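# Swap two shelf bins back to their colored spots

## Task

Return each of the two swapped shelf bins to the shelf spot marked with its own color: centered on that mark, open front facing outward, all its parts still inside, and pushed fully in past the shelf's front lip (tilting it under the low board above if needed). At the end no bin may still be tipped or raised by the gripper, and every bin must stay in place by itself with no help from the robot.

## Robot and tools

Robot: one Kinova Gen3 arm with seven revolute joints and a Robotiq 2F-85 two-finger parallel gripper. The only camera is cam_wrist (672x504), mounted on the wrist and looking along the fingers. Its nominal frame is wrist_camera_optical (+z forward, +x right in the image, +y down), but the real camera may be offset by about 24 mm and tilted or rolled by about 11 degrees.

Scene frame: origin on the table top under the arm's base, +z up, +y to the left when looking along +x. The base may be slightly tilted relative to the table. Frames on the gripper: robotiq_pinch is the point midway between the pads when closed; robotiq_tcp sits 18.75 mm beyond it at the closed fingertips. Their +z runs out along the fingers and their +y along the line the pads close on.

execute_actions takes "actions", a list holding zero or one item, plus an optional "pictures" boolean (images are included unless you pass false).
- Empty list: no command, just returns the current state.
- Move: {"rows": [[...]], "steps": n}, with n from 1 to 15 (default 15) control steps of 1/30 s each. Each row is used for one step, and the last row repeats if rows run out. There is a single list of rows for the single arm.
- Wait: {"steps": n} with no rows, n up to 300. It returns once n steps have passed since the previous result; your thinking time counts toward those steps.

Each row is 9 numbers, in this order: joint_1 (waist), joint_2 (shoulder), joint_3 (upper arm roll), joint_4 (elbow), joint_5 (forearm roll), joint_6 (wrist pitch), joint_7 (wrist roll), gripper position, gripper speed.

The first seven are absolute target angles in radians, in the same convention as the Joint positions line. They are not offsets. Stated ranges are: waist ±69.115, shoulder ±2.250, upper arm roll ±69.115, elbow ±2.580, forearm roll ±69.115, wrist pitch ±2.100, wrist roll ±69.115. A real end may differ from the stated one by up to 0.013 rad. A call is refused, with nothing sent, if a target is more than 0.013 rad beyond a stated end and also farther out than that joint's last reported angle. Targets past the real end are clipped to it, and the result then prints "joint sent to its limit". That line may refer to an earlier action still running. If the line is missing, that does not prove the joint has room to go further.

How motion is limited: on every step each joint's target is held within 0.304 rad of its measured angle (joints 1-4) or 0.266 rad (joints 5-7). If the targets would move the gripper more than 70 mm from where it is, all of them are scaled back toward the measured angles. Speed and acceleration are capped, and the joints are coordinated so they arrive together. A reversal makes them all stop together. After a long move the arm may not have reached its target by the time the result returns. Between calls the arm keeps heading for the last row sent, and gives up once it is nearly still or blocked, or when a step is HELD.

Gripper position runs from -1 to 1. +1 is fully open (85 mm), 0 is about 41 mm, and the pads touch at about -0.8. At -1 the fingers close until something stops them, pressing at roughly 190-235 N per pad. Gripper speed also runs from -1 to 1: about 20 mm/s at -1, 85 at 0 and 150 at +1. To hold firmly, keep the position at -1. For a gentler hold, open first and then close to a position a little narrower than the object. To release, command a position wider than the object. Fingers that have stopped stay put until the position number changes by 0.01 or more, but they close further by themselves if the object slips or is lost. position_measured_pct is about 50 - 50*position, so 0 means fully open. If it stops below about 90, something is held or in the way. At about 90 or slightly above, the pads have met on nothing or on something very thin. Closing pushes the fingertips about 13 mm farther from the wrist, so leave that much room above any surface.

Result lines: Joint positions and Joint velocities (rad, rad/s, in joint order); joint torques in the same order, carrying per-joint offsets, scale and noise, which change at rest only from contact or load; "joint command not followed" means the clearance check altered or blocked targets (mounting blocks and posts count as part of the arm); HELD marks steps on which your row was not fully sent. TORQUE FAULT: if contact torque reaches a load limit (50.7 N m for joints 1-4, 31.9 for joints 5-7, with a held object's weight counted), the arm halts for 10 s and the rest of the call is dropped. MOTOR HOT appears from 60 °C. At 75 °C an OVER-TEMPERATURE FAULT lets the arm sag. Holding loads for long periods causes heating.

zoom_image: {"camera": "cam_wrist", "region": [x0, y0, x1, y1]} gives a finer view of a pixel region of the latest wrist image, at most 504x504, with (0,0) at the top left. It does not move anything.

read_manual: optional "section" (only "licences"). It returns licence text and does not move the robot.

The goal must be met and must stay met after the robot lets go.

Cautions: parts may occasionally be tugged or loose objects nudged by outside forces. Nothing may leave the table. Avoid dropping, slipping, slamming, hitting hard or pushing hard. Release each bin flat and fully seated before ending the scene; a bin left tipped or lifted by the gripper fails. Keep the parts inside the bins while tilting them under the low board.

Each tool is called after "Emit:" as a command line: name --argument value for each argument, lists and objects as JSON in quotes; but a table of rows of numbers goes row by row, as --pt "numbers of a row", without its own name.

## Session

Emit:
execute_actions --actions '[]'

Scene clock: 0.00 s of 14400.00 s.
position_measured_pct=0.0
Joint positions: [ 0.211  0.643 -0.163  0.741  0.185  1.699  2.341]
Joint velocities: [-0.001 -0.     0.002  0.001 -0.001 -0.    -0.   ]
Joint torques (N m, as the joint torque sensors report them, + toward a larger angle): no reading
Motor temperatures (°C, as the motors report them): [35 35 35 33 45 39 42]

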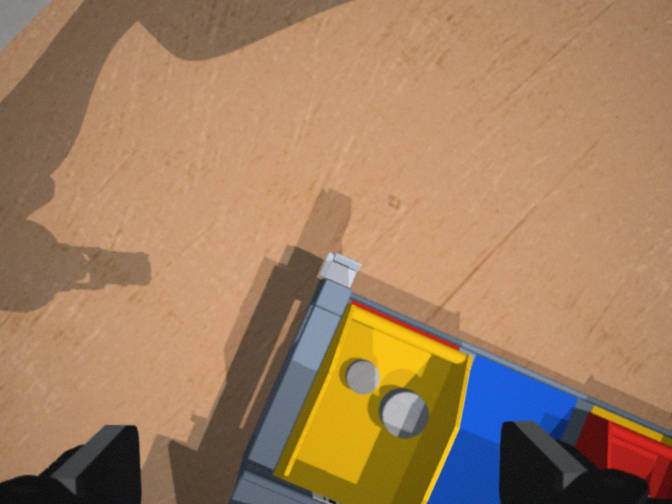

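Emit:
execute_actions --actions '[{"rows":[[-0.12,-0.5,0,2.4,0,0.5,4.712,1,0]],"steps":15}]' --pictures false

Emit:
execute_actions --actions '[{"steps":90}]'

Scene clock: 15.07 s of 14400.00 s.
position_measured_pct=0.0
Joint positions: [-0.046  0.252 -0.037  1.124  0.04   1.365  2.672]
Joint velocities: [-0.371 -1.21   0.188  1.197 -0.217 -1.051  1.049]
Joint torques (N m, as the joint torque sensors report them, + toward a larger angle): [  0.02 -17.71   0.61  -9.07   0.17  -0.43   0.05]
Motor temperatures (°C, as the motors report them): [35 36 35 34 45 39 42]
Steps of this call (steps 1 to 90: nothing new was sent; then 11.57 s passed at rest; steps 91 to 105: all 15 steps of this action). Readings (joint positions | what the end effector reports):
91: [0.210 0.642 -0.162 0.742 0.185 1.698 2.341] | position_measured_pct=0.0
92: [0.203 0.636 -0.158 0.748 0.183 1.693 2.345] | position_measured_pct=0.0
94: [0.174 0.606 -0.143 0.777 0.168 1.670 2.368] | position_measured_pct=0.0
98: [0.077 0.499 -0.098 0.880 0.112 1.579 2.459] | position_measured_pct=0.0
105: the state above

Scene clock: 18.07 s of 14400.00 s.
position_measured_pct=0.0
Joint positions: [-0.12  -0.5    0.     2.4    0.     0.5    4.712]
Joint velocities: [-0.     0.     0.001  0.001 -0.    -0.    -0.   ]
Joint torques (N m, as the joint torque sensors report them, + toward a larger angle): [ 0.06 -2.15 -0.43 -9.92 -0.29 -1.68 -0.26]
Motor temperatures (°C, as the motors report them): [35 36 35 34 45 39 42]
Steps of this call (steps 1 to 75: the robot went on to your last target; steps 76 to 90: nothing new was sent). Readings (joint positions | what the end effector reports):
1: [-0.058 0.211 -0.031 1.164 0.033 1.329 2.708] | position_measured_pct=0.0
2: [-0.068 0.170 -0.026 1.206 0.027 1.293 2.744] | position_measured_pct=0.0
4: [-0.084 0.084 -0.017 1.291 0.018 1.218 2.819] | position_measured_pct=0.0
8: [-0.104 -0.093 -0.007 1.466 0.007 1.064 2.973] | position_measured_pct=0.0
90: the state above
The arm was judged still, so your last target was given up. Only a new action makes it travel on or press farther. Fingers that are still opening or closing keep moving.

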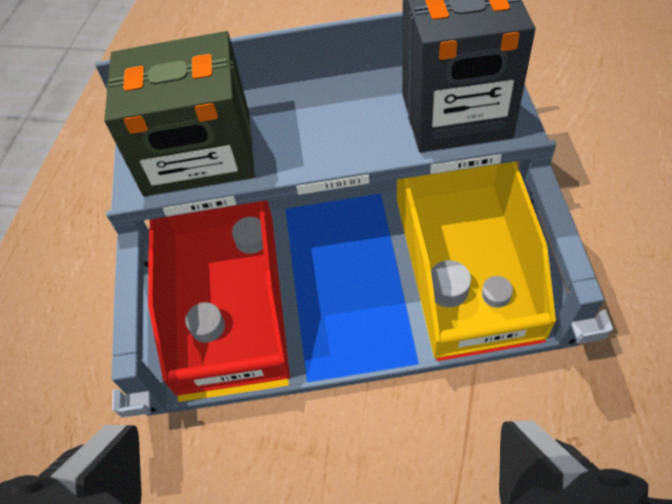

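Emit:
execute_actions --actions '[{"rows":[[0.09,0.633,0,1.079,0,1.43,3.51,1,0]],"steps":15}]' --pictures false

Emit:
execute_actions --actions '[{"steps":60}]'

Scene clock: 34.77 s of 14400.00 s.
position_measured_pct=0.0
Joint positions: [ 0.062 -0.023  0.     1.932  0.     0.909  4.304]
Joint velocities: [ 0.169  1.367 -0.    -1.379  0.001  1.202 -1.204]
Joint torques (N m, as the joint torque sensors report them, + toward a larger angle): [-0.46 -9.32 -0.38 -7.7  -0.11 -0.37 -0.34]
Motor temperatures (°C, as the motors report them): [35 36 35 34 45 39 42]
Steps of this call (steps 1 to 90: nothing new was sent; then 13.20 s passed at rest; steps 91 to 105: all 15 steps of this action). Readings (joint positions | what the end effector reports):
91: [-0.119 -0.498 -0.000 2.399 -0.000 0.501 4.711] | position_measured_pct=0.0
92: [-0.113 -0.491 -0.000 2.394 -0.000 0.506 4.707] | position_measured_pct=0.0
94: [-0.092 -0.460 -0.000 2.367 -0.000 0.529 4.684] | position_measured_pct=0.0
98: [-0.015 -0.335 -0.000 2.245 -0.000 0.635 4.579] | position_measured_pct=0.0
105: the state above

Scene clock: 36.77 s of 14400.00 s.
position_measured_pct=0.0
Joint positions: [0.09  0.633 0.    1.079 0.    1.43  3.51 ]
Joint velocities: [-0.001 -0.     0.     0.    -0.     0.    -0.001]
Joint torques (N m, as the joint torque sensors report them, + toward a larger angle): [ -1.45 -21.62   0.28  -8.22  -0.03   0.59  -0.29]
Motor temperatures (°C, as the motors report them): [35 36 35 34 45 39 42]
Steps of this call (steps 1 to 45: the robot went on to your last target; steps 46 to 60: nothing new was sent). Readings (joint positions | what the end effector reports):
1: [0.067 0.023 0.000 1.886 0.000 0.950 4.263] | position_measured_pct=0.0
2: [0.072 0.069 0.000 1.839 0.000 0.990 4.223] | position_measured_pct=0.0
4: [0.078 0.161 0.000 1.747 0.000 1.071 4.142] | position_measured_pct=0.0
8: [0.085 0.345 0.000 1.562 0.000 1.233 3.979] | position_measured_pct=0.0
60: the state above
The arm was judged still, so your last target was given up. Only a new action makes it travel on or press farther. Fingers that are still opening or closing keep moving.

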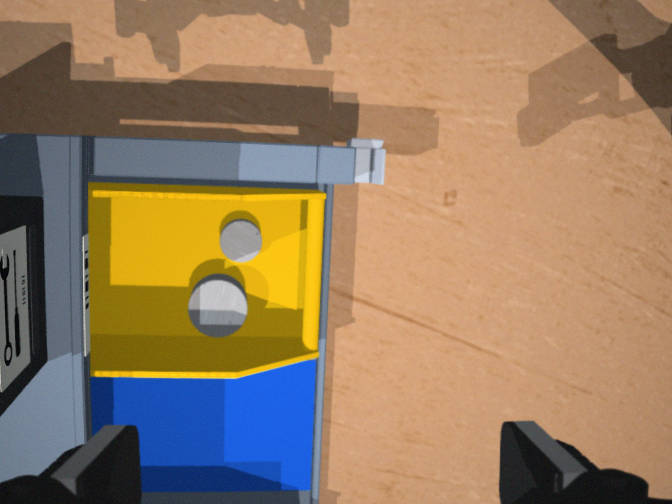

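Emit:
execute_actions --actions '[{"rows":[[0.09,0.684,0,1.247,0,1.211,3.51,1,0]],"steps":15}]' --pictures false

Emit:
execute_actions --actions '[{"steps":15}]'

Scene clock: 48.50 s of 14400.00 s.
position_measured_pct=0.0
Joint positions: [ 0.09   0.684 -0.     1.247  0.     1.211  3.51 ]
Joint velocities: [-0.001 -0.     0.     0.003 -0.002 -0.001  0.   ]
Joint torques (N m, as the joint torque sensors report them, + toward a larger angle): [ -1.52 -22.3   -0.3   -8.53  -0.23   0.31  -0.21]
Motor temperatures (°C, as the motors report them): [35 36 35 34 45 39 42]
Steps of this call (steps 1 to 90: nothing new was sent; then 8.23 s passed at rest; steps 91 to 105: all 15 steps of this action). Readings (joint positions | what the end effector reports):
91: [0.090 0.633 0.000 1.080 0.000 1.429 3.510] | position_measured_pct=0.0
92: [0.090 0.635 0.000 1.085 0.000 1.422 3.510] | position_measured_pct=0.0
94: [0.090 0.642 0.000 1.112 0.000 1.388 3.510] | position_measured_pct=0.0
98: [0.090 0.673 -0.000 1.210 -0.000 1.259 3.510] | position_measured_pct=0.0
105: the state above

Scene clock: 49.00 s of 14400.00 s.
position_measured_pct=0.0
Joint positions: [0.09  0.684 0.    1.247 0.    1.211 3.51 ]
Joint velocities: [ 0.001 -0.    -0.    -0.001  0.002 -0.     0.   ]
Joint torques (N m, as the joint torque sensors report them, + toward a larger angle): [ -1.28 -21.56   0.    -7.39  -0.3    0.35  -0.22]
Motor temperatures (°C, as the motors report them): [35 36 35 34 45 39 42]
Steps of this call (steps 1 to 15: the robot went on to your last target). Readings (joint positions | what the end effector reports):
1: [0.090 0.684 0.000 1.247 0.000 1.211 3.510] | position_measured_pct=0.0
2: [0.090 0.684 0.000 1.247 0.000 1.211 3.510] | position_measured_pct=0.0
4: [0.090 0.684 0.000 1.247 0.000 1.211 3.510] | position_measured_pct=0.0
8: [0.090 0.684 0.000 1.247 0.000 1.211 3.510] | position_measured_pct=0.0
15: the state above
The arm was judged still, so your last target was given up. Only a new action makes it travel on or press farther. Fingers that are still opening or closing keep moving.

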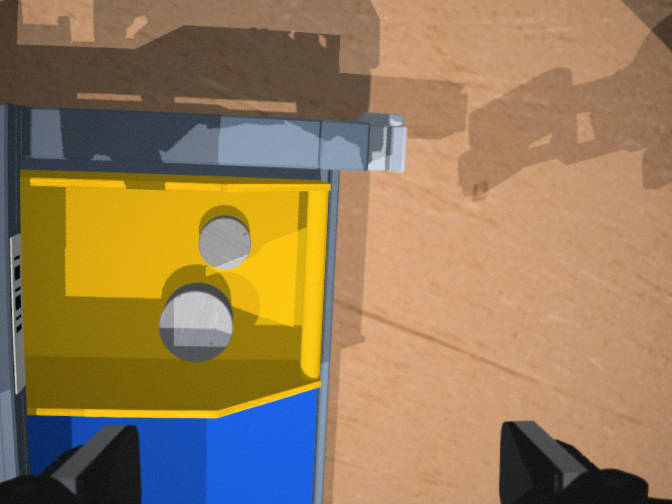

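Emit:
execute_actions --actions '[{"rows":[[0.107,0.814,0,1.414,0.077,0.871,3.435,0.1,0]],"steps":15}]' --pictures false

Emit:
execute_actions --actions '[{"steps":15}]'

Scene clock: 62.67 s of 14400.00 s.
position_measured_pct=36.9
Joint positions: [0.107 0.812 0.    1.414 0.077 0.871 3.435]
Joint velocities: [ 0.001  0.012 -0.004  0.002 -0.    -0.013  0.001]
Joint torques (N m, as the joint torque sensors report them, + toward a larger angle): [ -1.76 -22.17  -0.04  -5.79  -0.27   0.38  -0.16]
Motor temperatures (°C, as the motors report them): [35 36 35 34 45 39 42]
Steps of this call (steps 1 to 90: nothing new was sent; then 10.17 s passed at rest; steps 91 to 105: all 15 steps of this action). Readings (joint positions | what the end effector reports):
91: [0.090 0.685 -0.000 1.248 0.000 1.210 3.510] | position_measured_pct=0.0
92: [0.091 0.689 -0.000 1.252 0.002 1.202 3.508] | position_measured_pct=0.8
94: [0.094 0.711 -0.001 1.279 0.014 1.159 3.496] | position_measured_pct=4.8
98: [0.101 0.770 0.000 1.357 0.051 1.004 3.461] | position_measured_pct=16.3
105: the state above

Scene clock: 63.17 s of 14400.00 s.
position_measured_pct=45.2
Joint positions: [0.107 0.814 0.    1.414 0.077 0.871 3.435]
Joint velocities: [-0.001  0.     0.001 -0.002 -0.002  0.     0.   ]
Joint torques (N m, as the joint torque sensors report them, + toward a larger angle): [ -1.66 -22.18   0.22  -5.98  -0.21   0.22  -0.22]
Motor temperatures (°C, as the motors report them): [35 36 35 34 45 39 42]
Steps of this call (steps 1 to 15: the robot went on to your last target). Readings (joint positions | what the end effector reports):
1: [0.107 0.813 0.000 1.414 0.077 0.871 3.435] | position_measured_pct=40.1
2: [0.107 0.813 0.000 1.414 0.077 0.871 3.435] | position_measured_pct=42.5
4: [0.107 0.814 -0.000 1.414 0.077 0.871 3.435] | position_measured_pct=44.4
8: [0.107 0.814 0.000 1.414 0.077 0.871 3.435] | position_measured_pct=45.2
15: the state above
The arm was judged still, so your last target was given up. Only a new action makes it travel on or press farther. Fingers that are still opening or closing keep moving.

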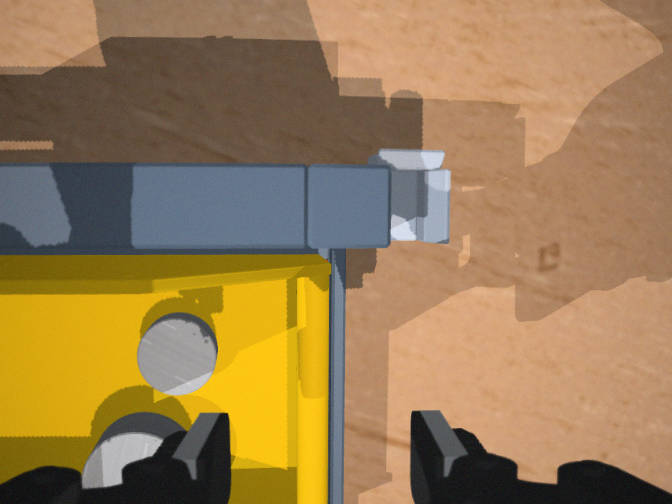

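Emit:
execute_actions --actions '[{"rows":[[0.1105,0.8776,0,1.4318,0.083,0.79,3.43,0.2,0]],"steps":15}]'

Scene clock: 70.03 s of 14400.00 s.
position_measured_pct=40.1
Joint positions: [0.11  0.877 0.    1.432 0.083 0.79  3.43 ]
Joint velocities: [ 0.     0.004 -0.002 -0.    -0.     0.    -0.002]
Joint torques (N m, as the joint torque sensors report them, + toward a larger angle): [ -1.24 -22.08   0.58  -5.9   -0.24   0.34  -0.35]
Motor temperatures (°C, as the motors report them): [35 36 35 34 45 39 42]
Steps of this call (steps 1 to 90: nothing new was sent; then 3.37 s passed at rest; steps 91 to 105: all 15 steps of this action). Readings (joint positions | what the end effector reports):
91: [0.107 0.815 -0.000 1.414 0.077 0.870 3.435] | position_measured_pct=45.2
92: [0.107 0.821 0.000 1.415 0.078 0.863 3.435] | position_measured_pct=44.4
94: [0.109 0.849 0.000 1.421 0.080 0.830 3.433] | position_measured_pct=41.7
98: [0.110 0.875 -0.000 1.433 0.083 0.791 3.430] | position_measured_pct=40.1
105: the state above

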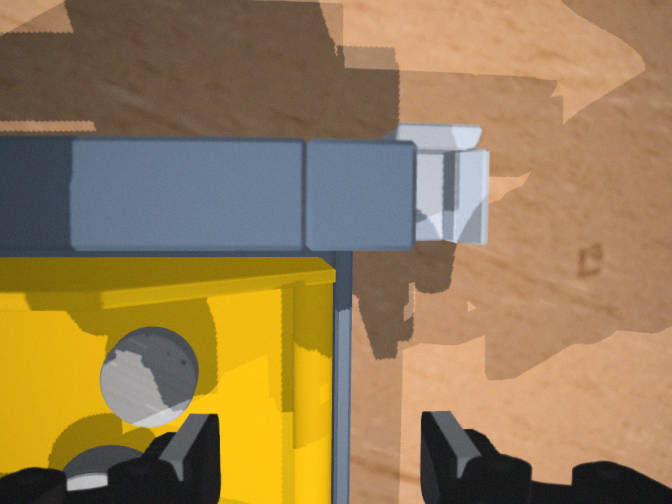

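Emit:
execute_actions --actions '[{"rows":[[0.111,0.8946,0,1.435,0.085,0.77,3.429,0.2,0],[0.111,0.8946,0,1.435,0.085,0.77,3.429,0.2,0],[0.111,0.8946,0,1.435,0.085,0.77,3.429,0.2,0],[0.111,0.8946,0,1.435,0.085,0.77,3.429,0.2,0],[0.111,0.8946,0,1.435,0.085,0.77,3.429,-0.4,0]],"steps":15}]'

Emit:
execute_actions --actions '[{"rows":[[0.111,0.8946,0,1.435,0.085,0.77,3.429,-1,-0.5]],"steps":15}]'

Scene clock: 76.90 s of 14400.00 s.
position_measured_pct=65.1
Joint positions: [0.111 0.895 0.    1.435 0.085 0.77  3.429]
Joint velocities: [-0.001  0.001 -0.    -0.    -0.001  0.     0.001]
Joint torques (N m, as the joint torque sensors report them, + toward a larger angle): [ -1.44 -22.22   0.32  -5.47  -0.19   0.41  -0.22]
Motor temperatures (°C, as the motors report them): [35 37 35 34 45 39 42]
Steps of this call (steps 1 to 15: the robot went on to your last target; steps 16 to 90: nothing new was sent; then 3.37 s passed at rest; steps 91 to 105: all 15 steps of this action). Readings (joint positions | what the end effector reports):
91: [0.111 0.879 0.000 1.432 0.083 0.789 3.430] | position_measured_pct=40.1
92: [0.111 0.885 0.000 1.432 0.084 0.783 3.430] | position_measured_pct=40.1
94: [0.111 0.893 -0.000 1.435 0.085 0.772 3.429] | position_measured_pct=40.1
98: [0.111 0.894 -0.000 1.435 0.085 0.770 3.429] | position_measured_pct=44.8
105: the state above

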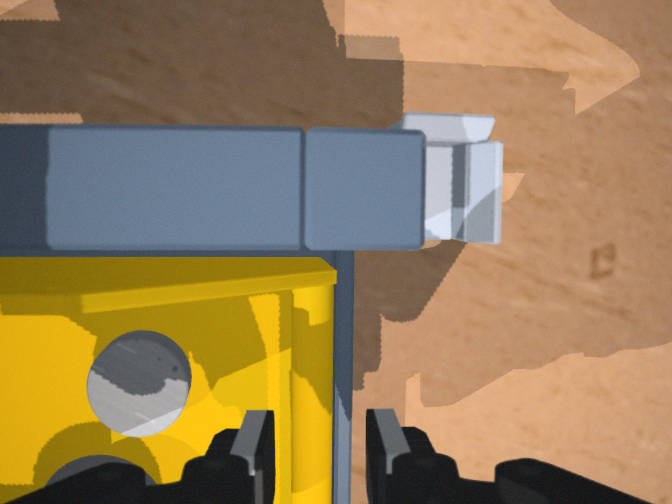

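Scene clock: 77.40 s of 14400.00 s.
position_measured_pct=85.3
Joint positions: [0.111 0.894 0.    1.435 0.085 0.77  3.429]
Joint velocities: [-0.001 -0.    -0.002  0.002 -0.    -0.    -0.   ]
Joint torques (N m, as the joint torque sensors report them, + toward a larger angle): [ -1.41 -21.92   0.15  -4.84  -0.23   0.66   0.01]
Motor temperatures (°C, as the motors report them): [35 37 35 34 45 39 42]
Steps of this call (steps 1 to 15: all 15 steps of this action). Readings (joint positions | what the end effector reports):
1: [0.111 0.895 0.000 1.435 0.085 0.770 3.429] | position_measured_pct=67.5
2: [0.111 0.895 0.000 1.435 0.085 0.770 3.429] | position_measured_pct=69.0
4: [0.111 0.895 0.000 1.435 0.085 0.770 3.429] | position_measured_pct=72.2
8: [0.111 0.895 -0.000 1.435 0.085 0.769 3.429] | position_measured_pct=79.8
15: the state above

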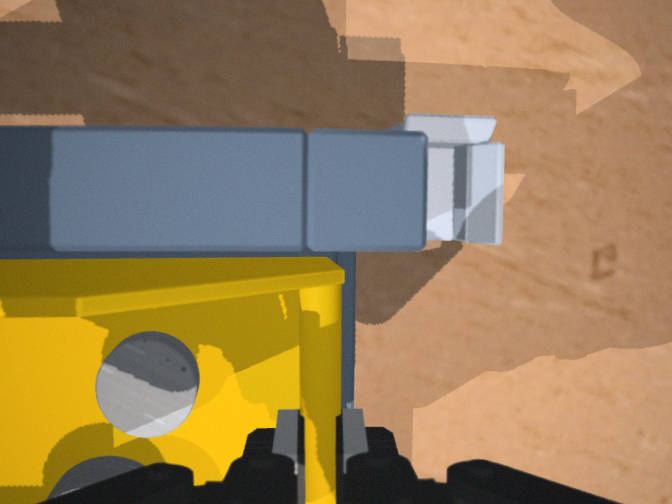

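Emit:
execute_actions --actions '[{"rows":[[0.107,0.9027,0,1.403,0.09,0.813,3.425,-1,0],[0.107,0.9027,0,1.403,0.09,0.813,3.425,-1,0],[0.103,0.9107,0,1.371,0.095,0.856,3.421,-1,0],[0.103,0.9107,0,1.371,0.095,0.856,3.421,-1,0],[0.099,0.9188,0,1.339,0.1,0.899,3.417,-1,0],[0.099,0.9188,0,1.339,0.1,0.899,3.417,-1,0],[0.095,0.9269,0,1.307,0.105,0.942,3.414,-1,0],[0.095,0.9269,0,1.307,0.105,0.942,3.414,-1,0],[0.091,0.935,0,1.275,0.11,0.985,3.41,-1,0],[0.091,0.935,0,1.275,0.11,0.985,3.41,-1,0],[0.0875,0.943,0,1.2428,0.114,1.0285,3.406,-1,0]],"steps":15}]' --pictures false

Emit:
execute_actions --actions '[{"steps":10}]'

Scene clock: 86.70 s of 14400.00 s.
position_measured_pct=85.3
Joint positions: [ 0.088  0.941 -0.001  1.247  0.113  1.024  3.406]
Joint velocities: [-0.012  0.01  -0.002 -0.111  0.016  0.155 -0.016]
Joint torques (N m, as the joint torque sensors report them, + toward a larger angle): [ -0.83 -24.32   0.75  -5.97   0.14   0.7   -0.45]
Motor temperatures (°C, as the motors report them): [35 37 35 34 45 39 42]
Steps of this call (steps 1 to 15: the robot went on to your last target; steps 16 to 100: nothing new was sent; then 5.47 s passed at rest; steps 101 to 115: all 15 steps of this action). Readings (joint positions | what the end effector reports):
101: [0.111 0.895 0.000 1.434 0.085 0.771 3.429] | position_measured_pct=85.3
102: [0.110 0.897 0.000 1.428 0.086 0.778 3.428] | position_measured_pct=85.3
104: [0.107 0.905 0.001 1.403 0.090 0.812 3.425] | position_measured_pct=85.3
108: [0.099 0.919 0.000 1.342 0.100 0.896 3.418] | position_measured_pct=85.3
115: the state above

Scene clock: 87.03 s of 14400.00 s.
position_measured_pct=85.3
Joint positions: [ 0.087  0.943 -0.     1.243  0.114  1.028  3.406]
Joint velocities: [-0.     0.001  0.    -0.001  0.001  0.     0.   ]
Joint torques (N m, as the joint torque sensors report them, + toward a larger angle): [ -1.71 -24.02   0.38  -6.4   -0.01   0.59  -0.29]
Motor temperatures (°C, as the motors report them): [35 37 35 34 45 39 42]
Steps of this call (steps 1 to 10: the robot went on to your last target). Readings (joint positions | what the end effector reports):
1: [0.088 0.941 -0.001 1.245 0.114 1.027 3.406] | position_measured_pct=85.3
2: [0.088 0.942 -0.000 1.244 0.114 1.028 3.406] | position_measured_pct=85.3
4: [0.088 0.942 -0.000 1.243 0.114 1.028 3.406] | position_measured_pct=85.3
8: [0.087 0.943 -0.000 1.243 0.114 1.028 3.406] | position_measured_pct=85.3
10: the state above

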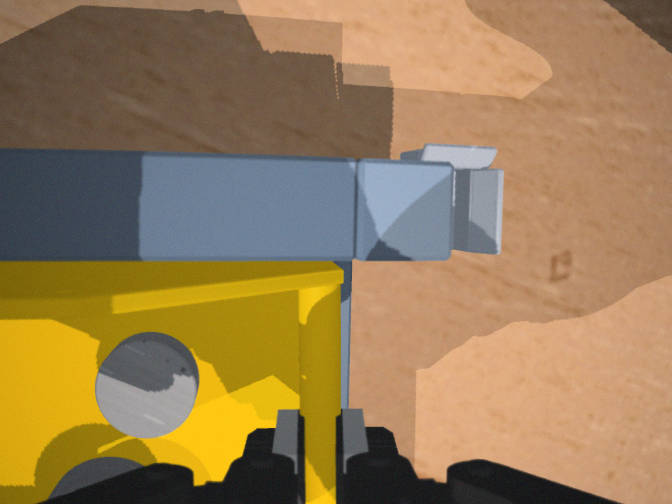

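Emit:
execute_actions --actions '[{"rows":[[0.091,0.930,0,1.271,0.1155,1.013,3.407,-1,0],[0.091,0.930,0,1.271,0.1155,1.013,3.407,-1,0],[0.095,0.917,0,1.299,0.117,0.997,3.409,-1,0],[0.095,0.917,0,1.299,0.117,0.997,3.409,-1,0],[0.099,0.904,0,1.327,0.119,0.982,3.41,-1,0],[0.099,0.904,0,1.327,0.119,0.982,3.41,-1,0],[0.1025,0.892,0,1.355,0.12,0.966,3.411,-1,0],[0.1025,0.892,0,1.355,0.12,0.966,3.411,-1,0],[0.106,0.879,0,1.382,0.122,0.951,3.413,-1,0],[0.106,0.879,0,1.382,0.122,0.951,3.413,-1,0],[0.11,0.8673,0,1.4098,0.1236,0.935,3.414,-1,0]],"steps":15}]' --pictures false

Emit:
execute_actions --actions '[{"steps":10}]'

Scene clock: 95.90 s of 14400.00 s.
position_measured_pct=85.3
Joint positions: [0.11  0.872 0.001 1.408 0.124 0.937 3.414]
Joint velocities: [ 0.008 -0.007  0.005  0.067  0.005 -0.034  0.004]
Joint torques (N m, as the joint torque sensors report them, + toward a larger angle): [ -2.51 -23.84  -0.37  -7.71   0.07   0.25   0.02]
Motor temperatures (°C, as the motors report them): [35 37 35 34 45 39 42]
Steps of this call (steps 1 to 15: the robot went on to your last target; steps 16 to 90: nothing new was sent; then 5.37 s passed at rest; steps 91 to 105: all 15 steps of this action). Readings (joint positions | what the end effector reports):
91: [0.088 0.943 -0.000 1.244 0.114 1.028 3.406] | position_measured_pct=85.3
92: [0.088 0.939 -0.000 1.250 0.114 1.024 3.406] | position_measured_pct=85.3
94: [0.091 0.927 -0.001 1.273 0.115 1.011 3.407] | position_measured_pct=85.3
98: [0.099 0.904 0.000 1.327 0.119 0.981 3.410] | position_measured_pct=85.3
105: the state above

Scene clock: 96.23 s of 14400.00 s.
position_measured_pct=85.3
Joint positions: [0.11  0.869 0.    1.41  0.124 0.935 3.414]
Joint velocities: [ 0.001 -0.002 -0.    -0.001 -0.001 -0.     0.002]
Joint torques (N m, as the joint torque sensors report them, + toward a larger angle): [ -1.5  -23.45   0.48  -6.43  -0.05   0.92  -0.26]
Motor temperatures (°C, as the motors report them): [35 37 35 34 45 39 42]
Steps of this call (steps 1 to 10: the robot went on to your last target). Readings (joint positions | what the end effector reports):
1: [0.110 0.871 0.001 1.409 0.124 0.936 3.414] | position_measured_pct=85.3
2: [0.110 0.871 0.000 1.410 0.124 0.935 3.414] | position_measured_pct=85.3
4: [0.110 0.870 0.000 1.410 0.124 0.935 3.414] | position_measured_pct=85.3
8: [0.110 0.869 0.000 1.410 0.124 0.935 3.414] | position_measured_pct=85.3
10: the state above

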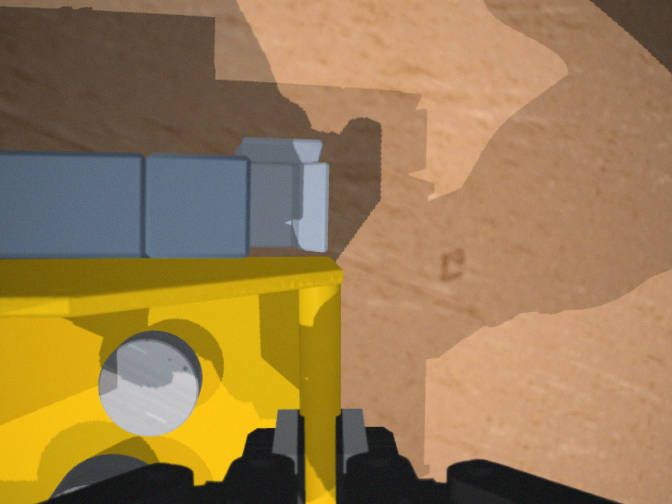

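Emit:
execute_actions --actions '[{"rows":[[0.114,0.855,0,1.435,0.125,0.922,3.416,-1,0],[0.114,0.855,0,1.435,0.125,0.922,3.416,-1,0],[0.119,0.843,0,1.46,0.127,0.909,3.418,-1,0],[0.119,0.843,0,1.46,0.127,0.909,3.418,-1,0],[0.123,0.831,0,1.485,0.129,0.896,3.42,-1,0],[0.123,0.831,0,1.485,0.129,0.896,3.42,-1,0],[0.127,0.819,0,1.51,0.13,0.883,3.422,-1,0],[0.127,0.819,0,1.51,0.13,0.883,3.422,-1,0],[0.132,0.807,0,1.534,0.132,0.87,3.424,-1,0],[0.132,0.807,0,1.534,0.132,0.87,3.424,-1,0],[0.136,0.7946,0,1.5586,0.134,0.8564,3.426,-1,0]],"steps":15}]' --pictures false

Emit:
execute_actions --actions '[{"steps":10}]'

Scene clock: 102.83 s of 14400.00 s.
position_measured_pct=85.3
Joint positions: [0.135 0.799 0.001 1.557 0.134 0.858 3.426]
Joint velocities: [ 0.006 -0.007  0.003  0.047  0.004 -0.025  0.003]
Joint torques (N m, as the joint torque sensors report them, + toward a larger angle): [ -1.79 -22.28  -0.11  -6.45  -0.48   0.26  -0.44]
Motor temperatures (°C, as the motors report them): [35 37 35 34 45 39 42]
Steps of this call (steps 1 to 15: the robot went on to your last target; steps 16 to 90: nothing new was sent; then 3.10 s passed at rest; steps 91 to 105: all 15 steps of this action). Readings (joint positions | what the end effector reports):
91: [0.110 0.868 0.000 1.411 0.124 0.934 3.414] | position_measured_pct=85.3
92: [0.111 0.865 -0.000 1.417 0.124 0.931 3.414] | position_measured_pct=85.3
94: [0.115 0.853 -0.001 1.438 0.125 0.920 3.416] | position_measured_pct=85.3
98: [0.123 0.831 0.000 1.487 0.129 0.895 3.420] | position_measured_pct=85.3
105: the state above

Scene clock: 103.17 s of 14400.00 s.
position_measured_pct=85.3
Joint positions: [0.136 0.796 0.    1.559 0.134 0.856 3.426]
Joint velocities: [-0.002 -0.002  0.     0.002 -0.002 -0.     0.001]
Joint torques (N m, as the joint torque sensors report them, + toward a larger angle): [ -1.17 -22.57   0.48  -5.41  -0.15   0.79  -0.32]
Motor temperatures (°C, as the motors report them): [35 37 35 34 45 39 42]
Steps of this call (steps 1 to 10: the robot went on to your last target). Readings (joint positions | what the end effector reports):
1: [0.136 0.799 0.001 1.558 0.134 0.857 3.426] | position_measured_pct=85.3
2: [0.136 0.798 0.000 1.559 0.134 0.857 3.426] | position_measured_pct=85.3
4: [0.136 0.797 0.000 1.559 0.134 0.856 3.426] | position_measured_pct=85.3
8: [0.136 0.796 0.000 1.559 0.134 0.856 3.426] | position_measured_pct=85.3
10: the state above

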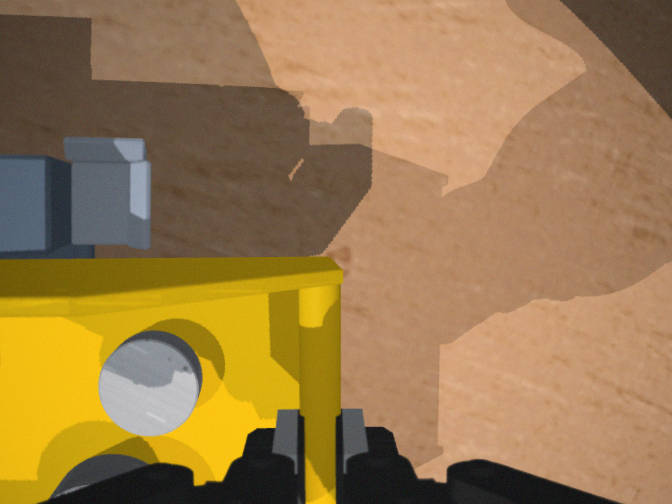

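Emit:
execute_actions --actions '[{"rows":[[0.1355,0.786,0,1.556,0.133,0.867,3.427,-1,0],[0.1355,0.786,0,1.556,0.133,0.867,3.427,-1,0],[0.135,0.778,0,1.554,0.132,0.878,3.428,-1,0],[0.135,0.778,0,1.554,0.132,0.878,3.428,-1,0],[0.134,0.769,0,1.551,0.13,0.889,3.43,-1,0],[0.134,0.769,0,1.551,0.13,0.889,3.43,-1,0],[0.134,0.761,0,1.549,0.129,0.9,3.431,-1,0],[0.134,0.761,0,1.549,0.129,0.9,3.431,-1,0],[0.133,0.752,0,1.546,0.128,0.911,3.432,-1,0],[0.133,0.752,0,1.546,0.128,0.911,3.432,-1,0],[0.1326,0.7438,0,1.5437,0.127,0.922,3.4335,-1,0]],"steps":15}]' --pictures false

Emit:
execute_actions --actions '[{"steps":10}]'

Scene clock: 110.23 s of 14400.00 s.
position_measured_pct=85.3
Joint positions: [0.133 0.746 0.    1.544 0.127 0.921 3.433]
Joint velocities: [ 0.    -0.008  0.001  0.001 -0.002  0.011  0.002]
Joint torques (N m, as the joint torque sensors report them, + toward a larger angle): [ -1.48 -22.78   0.45  -6.    -0.17   0.68  -0.3 ]
Motor temperatures (°C, as the motors report them): [35 37 35 34 45 39 42]
Steps of this call (steps 1 to 15: the robot went on to your last target; steps 16 to 90: nothing new was sent; then 3.57 s passed at rest; steps 91 to 105: all 15 steps of this action). Readings (joint positions | what the end effector reports):
91: [0.136 0.795 0.000 1.559 0.134 0.857 3.426] | position_measured_pct=85.3
92: [0.136 0.791 0.000 1.558 0.134 0.862 3.426] | position_measured_pct=85.3
94: [0.135 0.783 0.000 1.556 0.133 0.872 3.427] | position_measured_pct=85.3
98: [0.134 0.767 -0.000 1.551 0.130 0.893 3.430] | position_measured_pct=85.3
105: the state above

Scene clock: 110.57 s of 14400.00 s.
position_measured_pct=85.3
Joint positions: [0.133 0.745 0.    1.544 0.127 0.922 3.433]
Joint velocities: [ 0.001 -0.    -0.001  0.002 -0.002  0.    -0.001]
Joint torques (N m, as the joint torque sensors report them, + toward a larger angle): [ -1.45 -22.5    0.4   -6.13   0.     0.81  -0.28]
Motor temperatures (°C, as the motors report them): [35 37 35 34 45 39 42]
Steps of this call (steps 1 to 10: the robot went on to your last target). Readings (joint positions | what the end effector reports):
1: [0.133 0.746 0.000 1.544 0.127 0.922 3.433] | position_measured_pct=85.3
2: [0.133 0.746 0.000 1.544 0.127 0.922 3.433] | position_measured_pct=85.3
4: [0.133 0.746 0.000 1.544 0.127 0.922 3.433] | position_measured_pct=85.3
8: [0.133 0.745 0.000 1.544 0.127 0.922 3.433] | position_measured_pct=85.3
10: the state above

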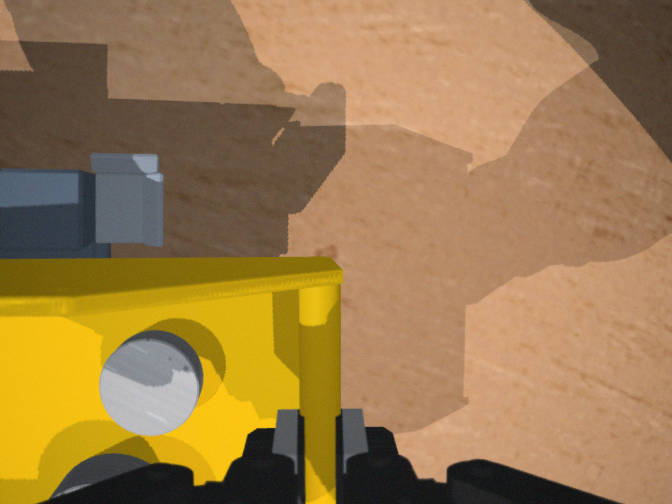

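Emit:
execute_actions --actions '[{"rows":[[0.098,0.736,0,1.568,0.125,0.91,3.399,-1,0],[0.098,0.736,0,1.568,0.125,0.91,3.399,-1,0],[0.063,0.728,0,1.591,0.122,0.898,3.364,-1,0],[0.063,0.728,0,1.591,0.122,0.898,3.364,-1,0],[0.028,0.72,0,1.614,0.12,0.886,3.33,-1,0],[0.028,0.72,0,1.614,0.12,0.886,3.33,-1,0],[-0.007,0.712,0,1.636,0.117,0.875,3.295,-1,0],[-0.007,0.712,0,1.636,0.117,0.875,3.295,-1,0],[-0.043,0.705,0,1.658,0.115,0.863,3.26,-1,0],[-0.043,0.705,0,1.658,0.115,0.863,3.26,-1,0],[-0.078,0.6985,0,1.6793,0.1122,0.8517,3.2257,-1,0]],"steps":15}]' --pictures false

Emit:
execute_actions --actions '[{"steps":12}]'

Scene clock: 119.87 s of 14400.00 s.
position_measured_pct=85.3
Joint positions: [-0.07   0.702 -0.003  1.677  0.111  0.853  3.229]
Joint velocities: [-0.118 -0.017 -0.021  0.097 -0.021 -0.048 -0.162]
Joint torques (N m, as the joint torque sensors report them, + toward a larger angle): [  2.04 -20.94   2.97  -5.65   0.76   0.39  -0.19]
Motor temperatures (°C, as the motors report them): [35 37 35 34 45 39 42]
Steps of this call (steps 1 to 15: the robot went on to your last target; steps 16 to 90: nothing new was sent; then 5.80 s passed at rest; steps 91 to 105: all 15 steps of this action). Readings (joint positions | what the end effector reports):
91: [0.131 0.745 0.000 1.545 0.127 0.921 3.433] | position_measured_pct=85.3
92: [0.125 0.743 0.002 1.549 0.128 0.920 3.428] | position_measured_pct=85.3
94: [0.097 0.736 0.004 1.567 0.127 0.911 3.402] | position_measured_pct=85.3
98: [0.031 0.722 0.000 1.611 0.120 0.888 3.335] | position_measured_pct=85.3
105: the state above

Scene clock: 120.27 s of 14400.00 s.
position_measured_pct=85.3
Joint positions: [-0.078  0.7    0.     1.68   0.112  0.852  3.226]
Joint velocities: [-0.003 -0.001  0.001  0.001  0.    -0.    -0.   ]
Joint torques (N m, as the joint torque sensors report them, + toward a larger angle): [ -2.02 -20.81   0.14  -5.32  -0.14   0.77  -0.19]
Motor temperatures (°C, as the motors report them): [35 37 35 34 45 39 42]
Steps of this call (steps 1 to 12: the robot went on to your last target). Readings (joint positions | what the end effector reports):
1: [-0.072 0.702 -0.003 1.678 0.111 0.852 3.226] | position_measured_pct=85.3
2: [-0.073 0.701 -0.002 1.679 0.111 0.852 3.226] | position_measured_pct=85.3
4: [-0.075 0.701 -0.000 1.680 0.112 0.852 3.226] | position_measured_pct=85.3
8: [-0.077 0.700 0.000 1.680 0.112 0.852 3.226] | position_measured_pct=85.3
12: the state above

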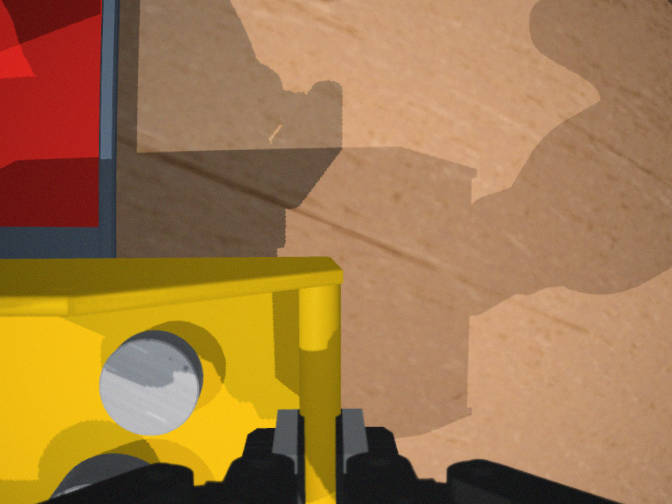

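Emit:
execute_actions --actions '[{"rows":[[-0.077,0.709,0,1.682,0.114,0.838,3.224,-1,0],[-0.077,0.709,0,1.682,0.114,0.838,3.224,-1,0],[-0.076,0.72,0,1.685,0.115,0.824,3.223,-1,0],[-0.076,0.72,0,1.685,0.115,0.824,3.223,-1,0],[-0.076,0.731,0,1.688,0.117,0.81,3.221,-1,0],[-0.076,0.731,0,1.688,0.117,0.81,3.221,-1,0],[-0.075,0.742,0,1.691,0.118,0.796,3.22,-1,0],[-0.075,0.742,0,1.691,0.118,0.796,3.22,-1,0],[-0.074,0.7528,0,1.6941,0.12,0.7826,3.2186,-1,0]],"steps":15}]'

Emit:
execute_actions --actions '[{"rows":[[-0.076,0.764,0,1.67,0.118,0.795,3.219,-1,0],[-0.076,0.764,0,1.67,0.118,0.795,3.219,-1,0],[-0.078,0.776,0,1.646,0.117,0.808,3.219,-1,0],[-0.078,0.776,0,1.646,0.117,0.808,3.219,-1,0],[-0.08,0.788,0,1.621,0.115,0.821,3.219,-1,0],[-0.08,0.788,0,1.621,0.115,0.821,3.219,-1,0],[-0.082,0.8,0,1.596,0.113,0.834,3.219,-1,0],[-0.082,0.8,0,1.596,0.113,0.834,3.219,-1,0],[-0.084,0.812,0,1.571,0.112,0.847,3.219,-1,0],[-0.084,0.812,0,1.571,0.112,0.847,3.219,-1,0],[-0.0861,0.8241,0,1.5455,0.1104,0.8605,3.2195,-1,0]],"steps":15}]' --pictures false

Emit:
execute_actions --actions '[{"steps":10}]'

Scene clock: 128.10 s of 14400.00 s.
position_measured_pct=85.3
Joint positions: [-0.074  0.753  0.     1.695  0.12   0.783  3.219]
Joint velocities: [ 0.001  0.009 -0.002 -0.001  0.001 -0.002  0.001]
Joint torques (N m, as the joint torque sensors report them, + toward a larger angle): [ -2.34 -20.5   -0.17  -4.48  -0.18   0.98  -0.26]
Motor temperatures (°C, as the motors report them): [35 37 35 34 45 39 42]
Steps of this call (steps 1 to 15: the robot went on to your last target; steps 16 to 90: nothing new was sent; then 4.33 s passed at rest; steps 91 to 105: all 15 steps of this action). Readings (joint positions | what the end effector reports):
91: [-0.078 0.701 0.000 1.680 0.112 0.851 3.226] | position_measured_pct=85.3
92: [-0.077 0.706 0.000 1.680 0.113 0.845 3.225] | position_measured_pct=85.3
94: [-0.076 0.716 0.000 1.683 0.114 0.832 3.224] | position_measured_pct=85.3
98: [-0.075 0.737 0.000 1.689 0.117 0.805 3.221] | position_measured_pct=85.3
105: the state above

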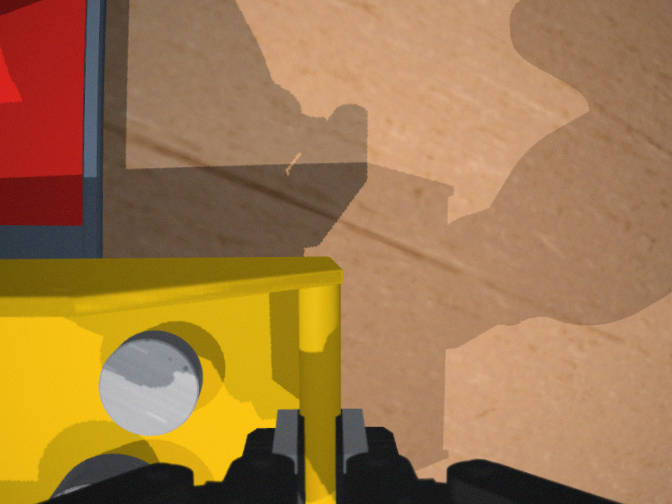

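Scene clock: 128.60 s of 14400.00 s.
position_measured_pct=85.3
Joint positions: [-0.086  0.823 -0.     1.548  0.11   0.859  3.219]
Joint velocities: [-0.003  0.007 -0.001 -0.05  -0.003  0.025  0.002]
Joint torques (N m, as the joint torque sensors report them, + toward a larger angle): [ -1.4  -22.87   0.35  -4.71  -0.64   1.31   0.12]
Motor temperatures (°C, as the motors report them): [35 37 35 34 45 39 42]
Steps of this call (steps 1 to 15: all 15 steps of this action). Readings (joint positions | what the end effector reports):
1: [-0.074 0.754 0.000 1.693 0.120 0.783 3.219] | position_measured_pct=85.3
2: [-0.075 0.758 0.000 1.688 0.119 0.787 3.219] | position_measured_pct=85.3
4: [-0.076 0.769 0.000 1.667 0.118 0.797 3.219] | position_measured_pct=85.3
8: [-0.080 0.791 0.000 1.619 0.115 0.822 3.219] | position_measured_pct=85.3
15: the state above

Scene clock: 128.93 s of 14400.00 s.
position_measured_pct=85.3
Joint positions: [-0.086  0.825  0.     1.546  0.11   0.86   3.219]
Joint velocities: [ 0.     0.002  0.001 -0.    -0.001 -0.     0.   ]
Joint torques (N m, as the joint torque sensors report them, + toward a larger angle): [ -2.17 -22.61  -0.19  -5.44  -0.15   0.61  -0.41]
Motor temperatures (°C, as the motors report them): [35 37 35 34 45 39 42]
Steps of this call (steps 1 to 10: the robot went on to your last target). Readings (joint positions | what the end effector reports):
1: [-0.086 0.823 -0.000 1.547 0.110 0.859 3.219] | position_measured_pct=85.3
2: [-0.086 0.823 -0.000 1.546 0.110 0.860 3.219] | position_measured_pct=85.3
4: [-0.086 0.824 0.000 1.546 0.110 0.860 3.219] | position_measured_pct=85.3
8: [-0.086 0.825 0.000 1.546 0.110 0.860 3.219] | position_measured_pct=85.3
10: the state above

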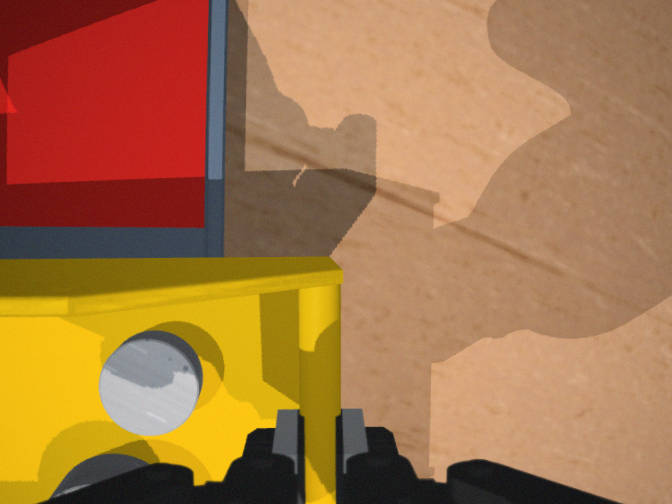

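Emit:
execute_actions --actions '[{"rows":[[-0.0861,0.829,0,1.546,0.1104,0.856,3.2195,-1,-1],[-0.0861,0.829,0,1.546,0.1104,0.856,3.2195,-1,-1],[-0.0861,0.829,0,1.546,0.1104,0.856,3.2195,-1,-1],[-0.0861,0.829,0,1.546,0.1104,0.856,3.2195,-1,-1],[-0.0861,0.829,0,1.546,0.1104,0.856,3.2195,-1,-1],[-0.0861,0.829,0,1.546,0.1104,0.856,3.2195,-1,-1],[-0.0861,0.829,0,1.546,0.1104,0.856,3.2195,-1,-1],[-0.0861,0.829,0,1.546,0.1104,0.856,3.2195,-1,-1]],"steps":12}]' --pictures false

Emit:
execute_actions --actions '[{"rows":[[-0.0861,0.829,0,1.546,0.1104,0.856,3.2195,-0.2,-0.3]],"steps":15}]'

Scene clock: 137.00 s of 14400.00 s.
position_measured_pct=85.3
Joint positions: [-0.086  0.83   0.     1.546  0.11   0.856  3.219]
Joint velocities: [ 0.     0.    -0.001  0.     0.001  0.     0.   ]
Joint torques (N m, as the joint torque sensors report them, + toward a larger angle): [ -2.19 -22.75  -0.03  -5.51  -0.18   0.77  -0.28]
Motor temperatures (°C, as the motors report them): [35 38 35 34 45 39 42]
Steps of this call (steps 1 to 15: the robot went on to your last target; steps 16 to 90: nothing new was sent; then 4.67 s passed at rest; steps 91 to 102: all 12 steps of this action). Readings (joint positions | what the end effector reports):
91: [-0.086 0.827 0.000 1.546 0.111 0.860 3.219] | position_measured_pct=85.3
92: [-0.086 0.829 0.000 1.546 0.111 0.858 3.219] | position_measured_pct=85.3
94: [-0.086 0.830 0.000 1.547 0.110 0.856 3.219] | position_measured_pct=85.3
98: [-0.086 0.830 0.000 1.546 0.110 0.856 3.219] | position_measured_pct=85.3
102: the state above

Scene clock: 137.50 s of 14400.00 s.
position_measured_pct=60.3
Joint positions: [-0.086  0.829  0.     1.546  0.11   0.856  3.219]
Joint velocities: [-0.001 -0.     0.001  0.     0.    -0.    -0.   ]
Joint torques (N m, as the joint torque sensors report them, + toward a larger angle): [ -1.63 -20.92   0.12  -4.86  -0.15   0.66  -0.35]
Motor temperatures (°C, as the motors report them): [35 38 35 34 45 39 42]
Steps of this call (steps 1 to 15: all 15 steps of this action). Readings (joint positions | what the end effector reports):
1: [-0.086 0.830 0.000 1.546 0.110 0.856 3.219] | position_measured_pct=85.3
2: [-0.086 0.830 0.000 1.546 0.110 0.856 3.219] | position_measured_pct=84.9
4: [-0.086 0.830 0.000 1.546 0.110 0.856 3.219] | position_measured_pct=81.3
8: [-0.086 0.829 -0.000 1.546 0.110 0.856 3.220] | position_measured_pct=72.6
15: the state above

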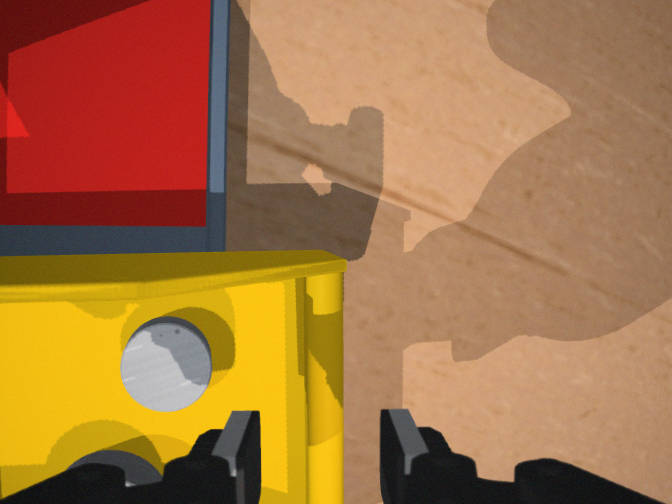

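Emit:
execute_actions --actions '[{"rows":[[-0.0946,0.7152,0,1.5065,0.099,1.008,3.23,0.1,0]],"steps":12}]' --pictures false

Emit:
execute_actions --actions '[{"rows":[[-0.3052,0.7471,0,1.5854,0.0994,0.7937,3.0027,0.1,0]],"steps":15}]' --pictures false

Emit:
execute_actions --actions '[{"steps":12}]'

Scene clock: 146.43 s of 14400.00 s.
position_measured_pct=45.2
Joint positions: [-0.094  0.718  0.     1.506  0.099  1.008  3.23 ]
Joint velocities: [-0.002 -0.024 -0.     0.003  0.     0.004 -0.001]
Joint torques (N m, as the joint torque sensors report them, + toward a larger angle): [ -2.1  -20.46  -0.16  -6.22  -0.34   0.51  -0.38]
Motor temperatures (°C, as the motors report them): [35 38 35 34 45 39 42]
Steps of this call (steps 1 to 15: the robot went on to your last target; steps 16 to 90: nothing new was sent; then 5.53 s passed at rest; steps 91 to 102: all 12 steps of this action). Readings (joint positions | what the end effector reports):
91: [-0.086 0.828 0.000 1.546 0.110 0.857 3.220] | position_measured_pct=59.9
92: [-0.087 0.821 0.000 1.545 0.110 0.864 3.220] | position_measured_pct=59.5
94: [-0.089 0.792 0.000 1.536 0.107 0.899 3.222] | position_measured_pct=55.2
98: [-0.094 0.725 -0.000 1.509 0.100 0.996 3.229] | position_measured_pct=46.4
102: the state above

Scene clock: 146.93 s of 14400.00 s.
position_measured_pct=45.2
Joint positions: [-0.301  0.747 -0.001  1.585  0.099  0.794  3.003]
Joint velocities: [-0.034  0.002  0.034  0.007  0.011 -0.004  0.002]
Joint torques (N m, as the joint torque sensors report them, + toward a larger angle): [ -2.32 -19.91  -0.56  -5.8   -0.17   0.29  -0.32]
Motor temperatures (°C, as the motors report them): [35 38 35 34 45 39 42]
Steps of this call (steps 1 to 15: all 15 steps of this action). Readings (joint positions | what the end effector reports):
1: [-0.096 0.717 0.000 1.507 0.099 1.007 3.229] | position_measured_pct=45.2
2: [-0.103 0.718 0.002 1.509 0.100 1.003 3.225] | position_measured_pct=45.2
4: [-0.132 0.721 0.004 1.518 0.101 0.977 3.198] | position_measured_pct=45.2
8: [-0.234 0.736 0.000 1.556 0.099 0.872 3.086] | position_measured_pct=45.2
15: the state above

Scene clock: 147.33 s of 14400.00 s.
position_measured_pct=45.2
Joint positions: [-0.305  0.747 -0.     1.585  0.099  0.794  3.003]
Joint velocities: [-0.002  0.     0.001  0.    -0.     0.    -0.001]
Joint torques (N m, as the joint torque sensors report them, + toward a larger angle): [ -2.11 -19.98   0.03  -5.76  -0.19   0.33  -0.47]
Motor temperatures (°C, as the motors report them): [35 38 35 34 45 39 42]
Steps of this call (steps 1 to 12: the robot went on to your last target). Readings (joint positions | what the end effector reports):
1: [-0.302 0.747 -0.000 1.585 0.099 0.794 3.003] | position_measured_pct=45.2
2: [-0.303 0.747 -0.000 1.585 0.099 0.794 3.003] | position_measured_pct=45.2
4: [-0.304 0.747 -0.000 1.585 0.099 0.794 3.003] | position_measured_pct=45.2
8: [-0.305 0.747 -0.000 1.585 0.099 0.794 3.003] | position_measured_pct=45.2
12: the state above

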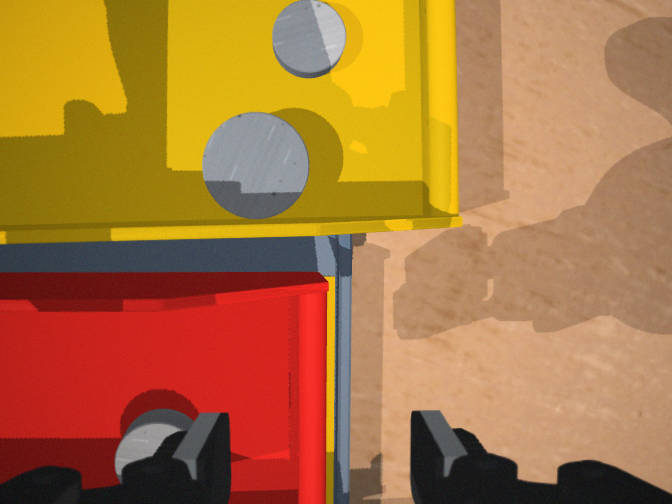

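Emit:
execute_actions --actions '[{"rows":[[-0.303,0.774,0,1.593,0.103,0.759,3.0,-0.15,0],[-0.303,0.774,0,1.593,0.103,0.759,3.0,-0.15,0],[-0.301,0.8,0,1.6,0.107,0.726,2.997,-0.15,0],[-0.301,0.8,0,1.6,0.107,0.726,2.997,-0.15,0],[-0.299,0.827,0,1.605,0.111,0.694,2.993,-0.15,0],[-0.299,0.827,0,1.605,0.111,0.694,2.993,-0.15,0],[-0.2969,0.8538,0,1.6091,0.115,0.6627,2.99,-0.15,0]],"steps":15}]'

Scene clock: 154.50 s of 14400.00 s.
position_measured_pct=57.5
Joint positions: [-0.297  0.852 -0.     1.609  0.115  0.663  2.99 ]
Joint velocities: [ 0.002  0.015  0.001 -0.003 -0.001 -0.001  0.   ]
Joint torques (N m, as the joint torque sensors report them, + toward a larger angle): [ -2.71 -21.03  -0.62  -4.63  -0.3    0.27  -0.14]
Motor temperatures (°C, as the motors report them): [35 38 35 34 45 39 42]
Steps of this call (steps 1 to 15: the robot went on to your last target; steps 16 to 90: nothing new was sent; then 3.67 s passed at rest; steps 91 to 105: all 15 steps of this action). Readings (joint positions | what the end effector reports):
91: [-0.305 0.748 -0.000 1.586 0.099 0.793 3.003] | position_measured_pct=45.2
92: [-0.305 0.755 -0.000 1.586 0.100 0.786 3.002] | position_measured_pct=45.6
94: [-0.303 0.779 -0.000 1.593 0.103 0.757 3.000] | position_measured_pct=50.0
98: [-0.299 0.829 -0.000 1.604 0.111 0.693 2.993] | position_measured_pct=56.7
105: the state above

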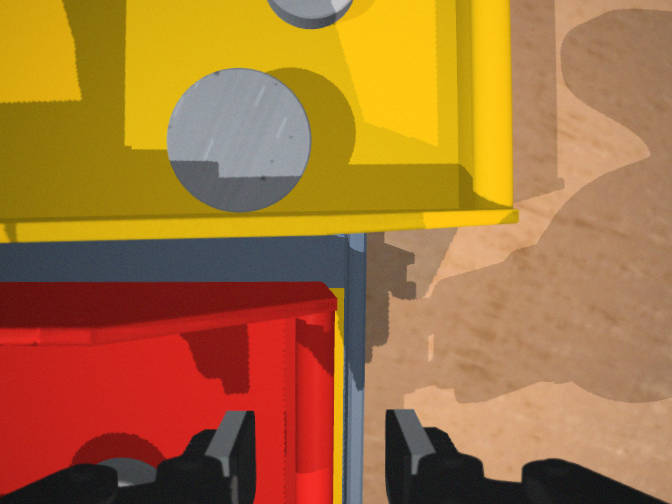

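Emit:
execute_actions --actions '[{"rows":[[-0.2969,0.8538,0,1.6091,0.115,0.6627,2.99,-1,-0.2]],"steps":15}]'

Scene clock: 157.83 s of 14400.00 s.
position_measured_pct=88.9
Joint positions: [-0.297  0.851 -0.     1.608  0.115  0.663  2.99 ]
Joint velocities: [-0.    -0.004 -0.001  0.005  0.001 -0.003 -0.   ]
Joint torques (N m, as the joint torque sensors report them, + toward a larger angle): [ -2.37 -18.21  -0.06  -4.18  -0.23  -0.13  -0.26]
Motor temperatures (°C, as the motors report them): [35 38 35 34 45 39 42]
Steps of this call (steps 1 to 15: the robot went on to your last target; steps 16 to 85: nothing new was sent; steps 86 to 100: all 15 steps of this action). Readings (joint positions | what the end effector reports):
86: [-0.297 0.854 0.000 1.609 0.115 0.663 2.990] | position_measured_pct=57.5
87: [-0.297 0.854 -0.000 1.609 0.115 0.663 2.990] | position_measured_pct=58.3
89: [-0.297 0.854 0.000 1.609 0.115 0.663 2.990] | position_measured_pct=61.5
93: [-0.297 0.854 0.000 1.609 0.115 0.663 2.990] | position_measured_pct=71.4
100: the state above

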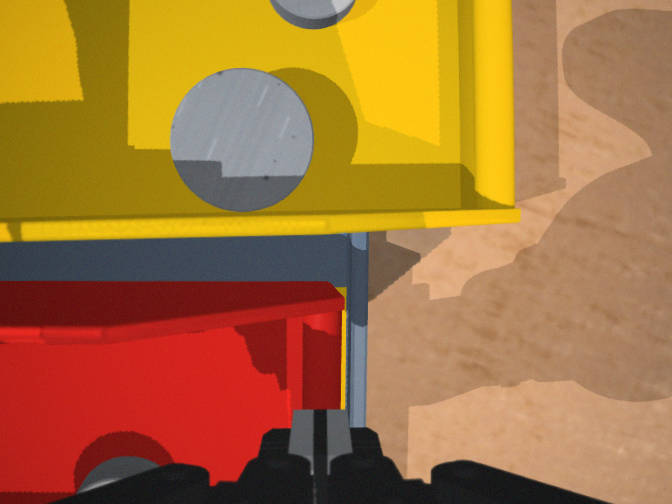

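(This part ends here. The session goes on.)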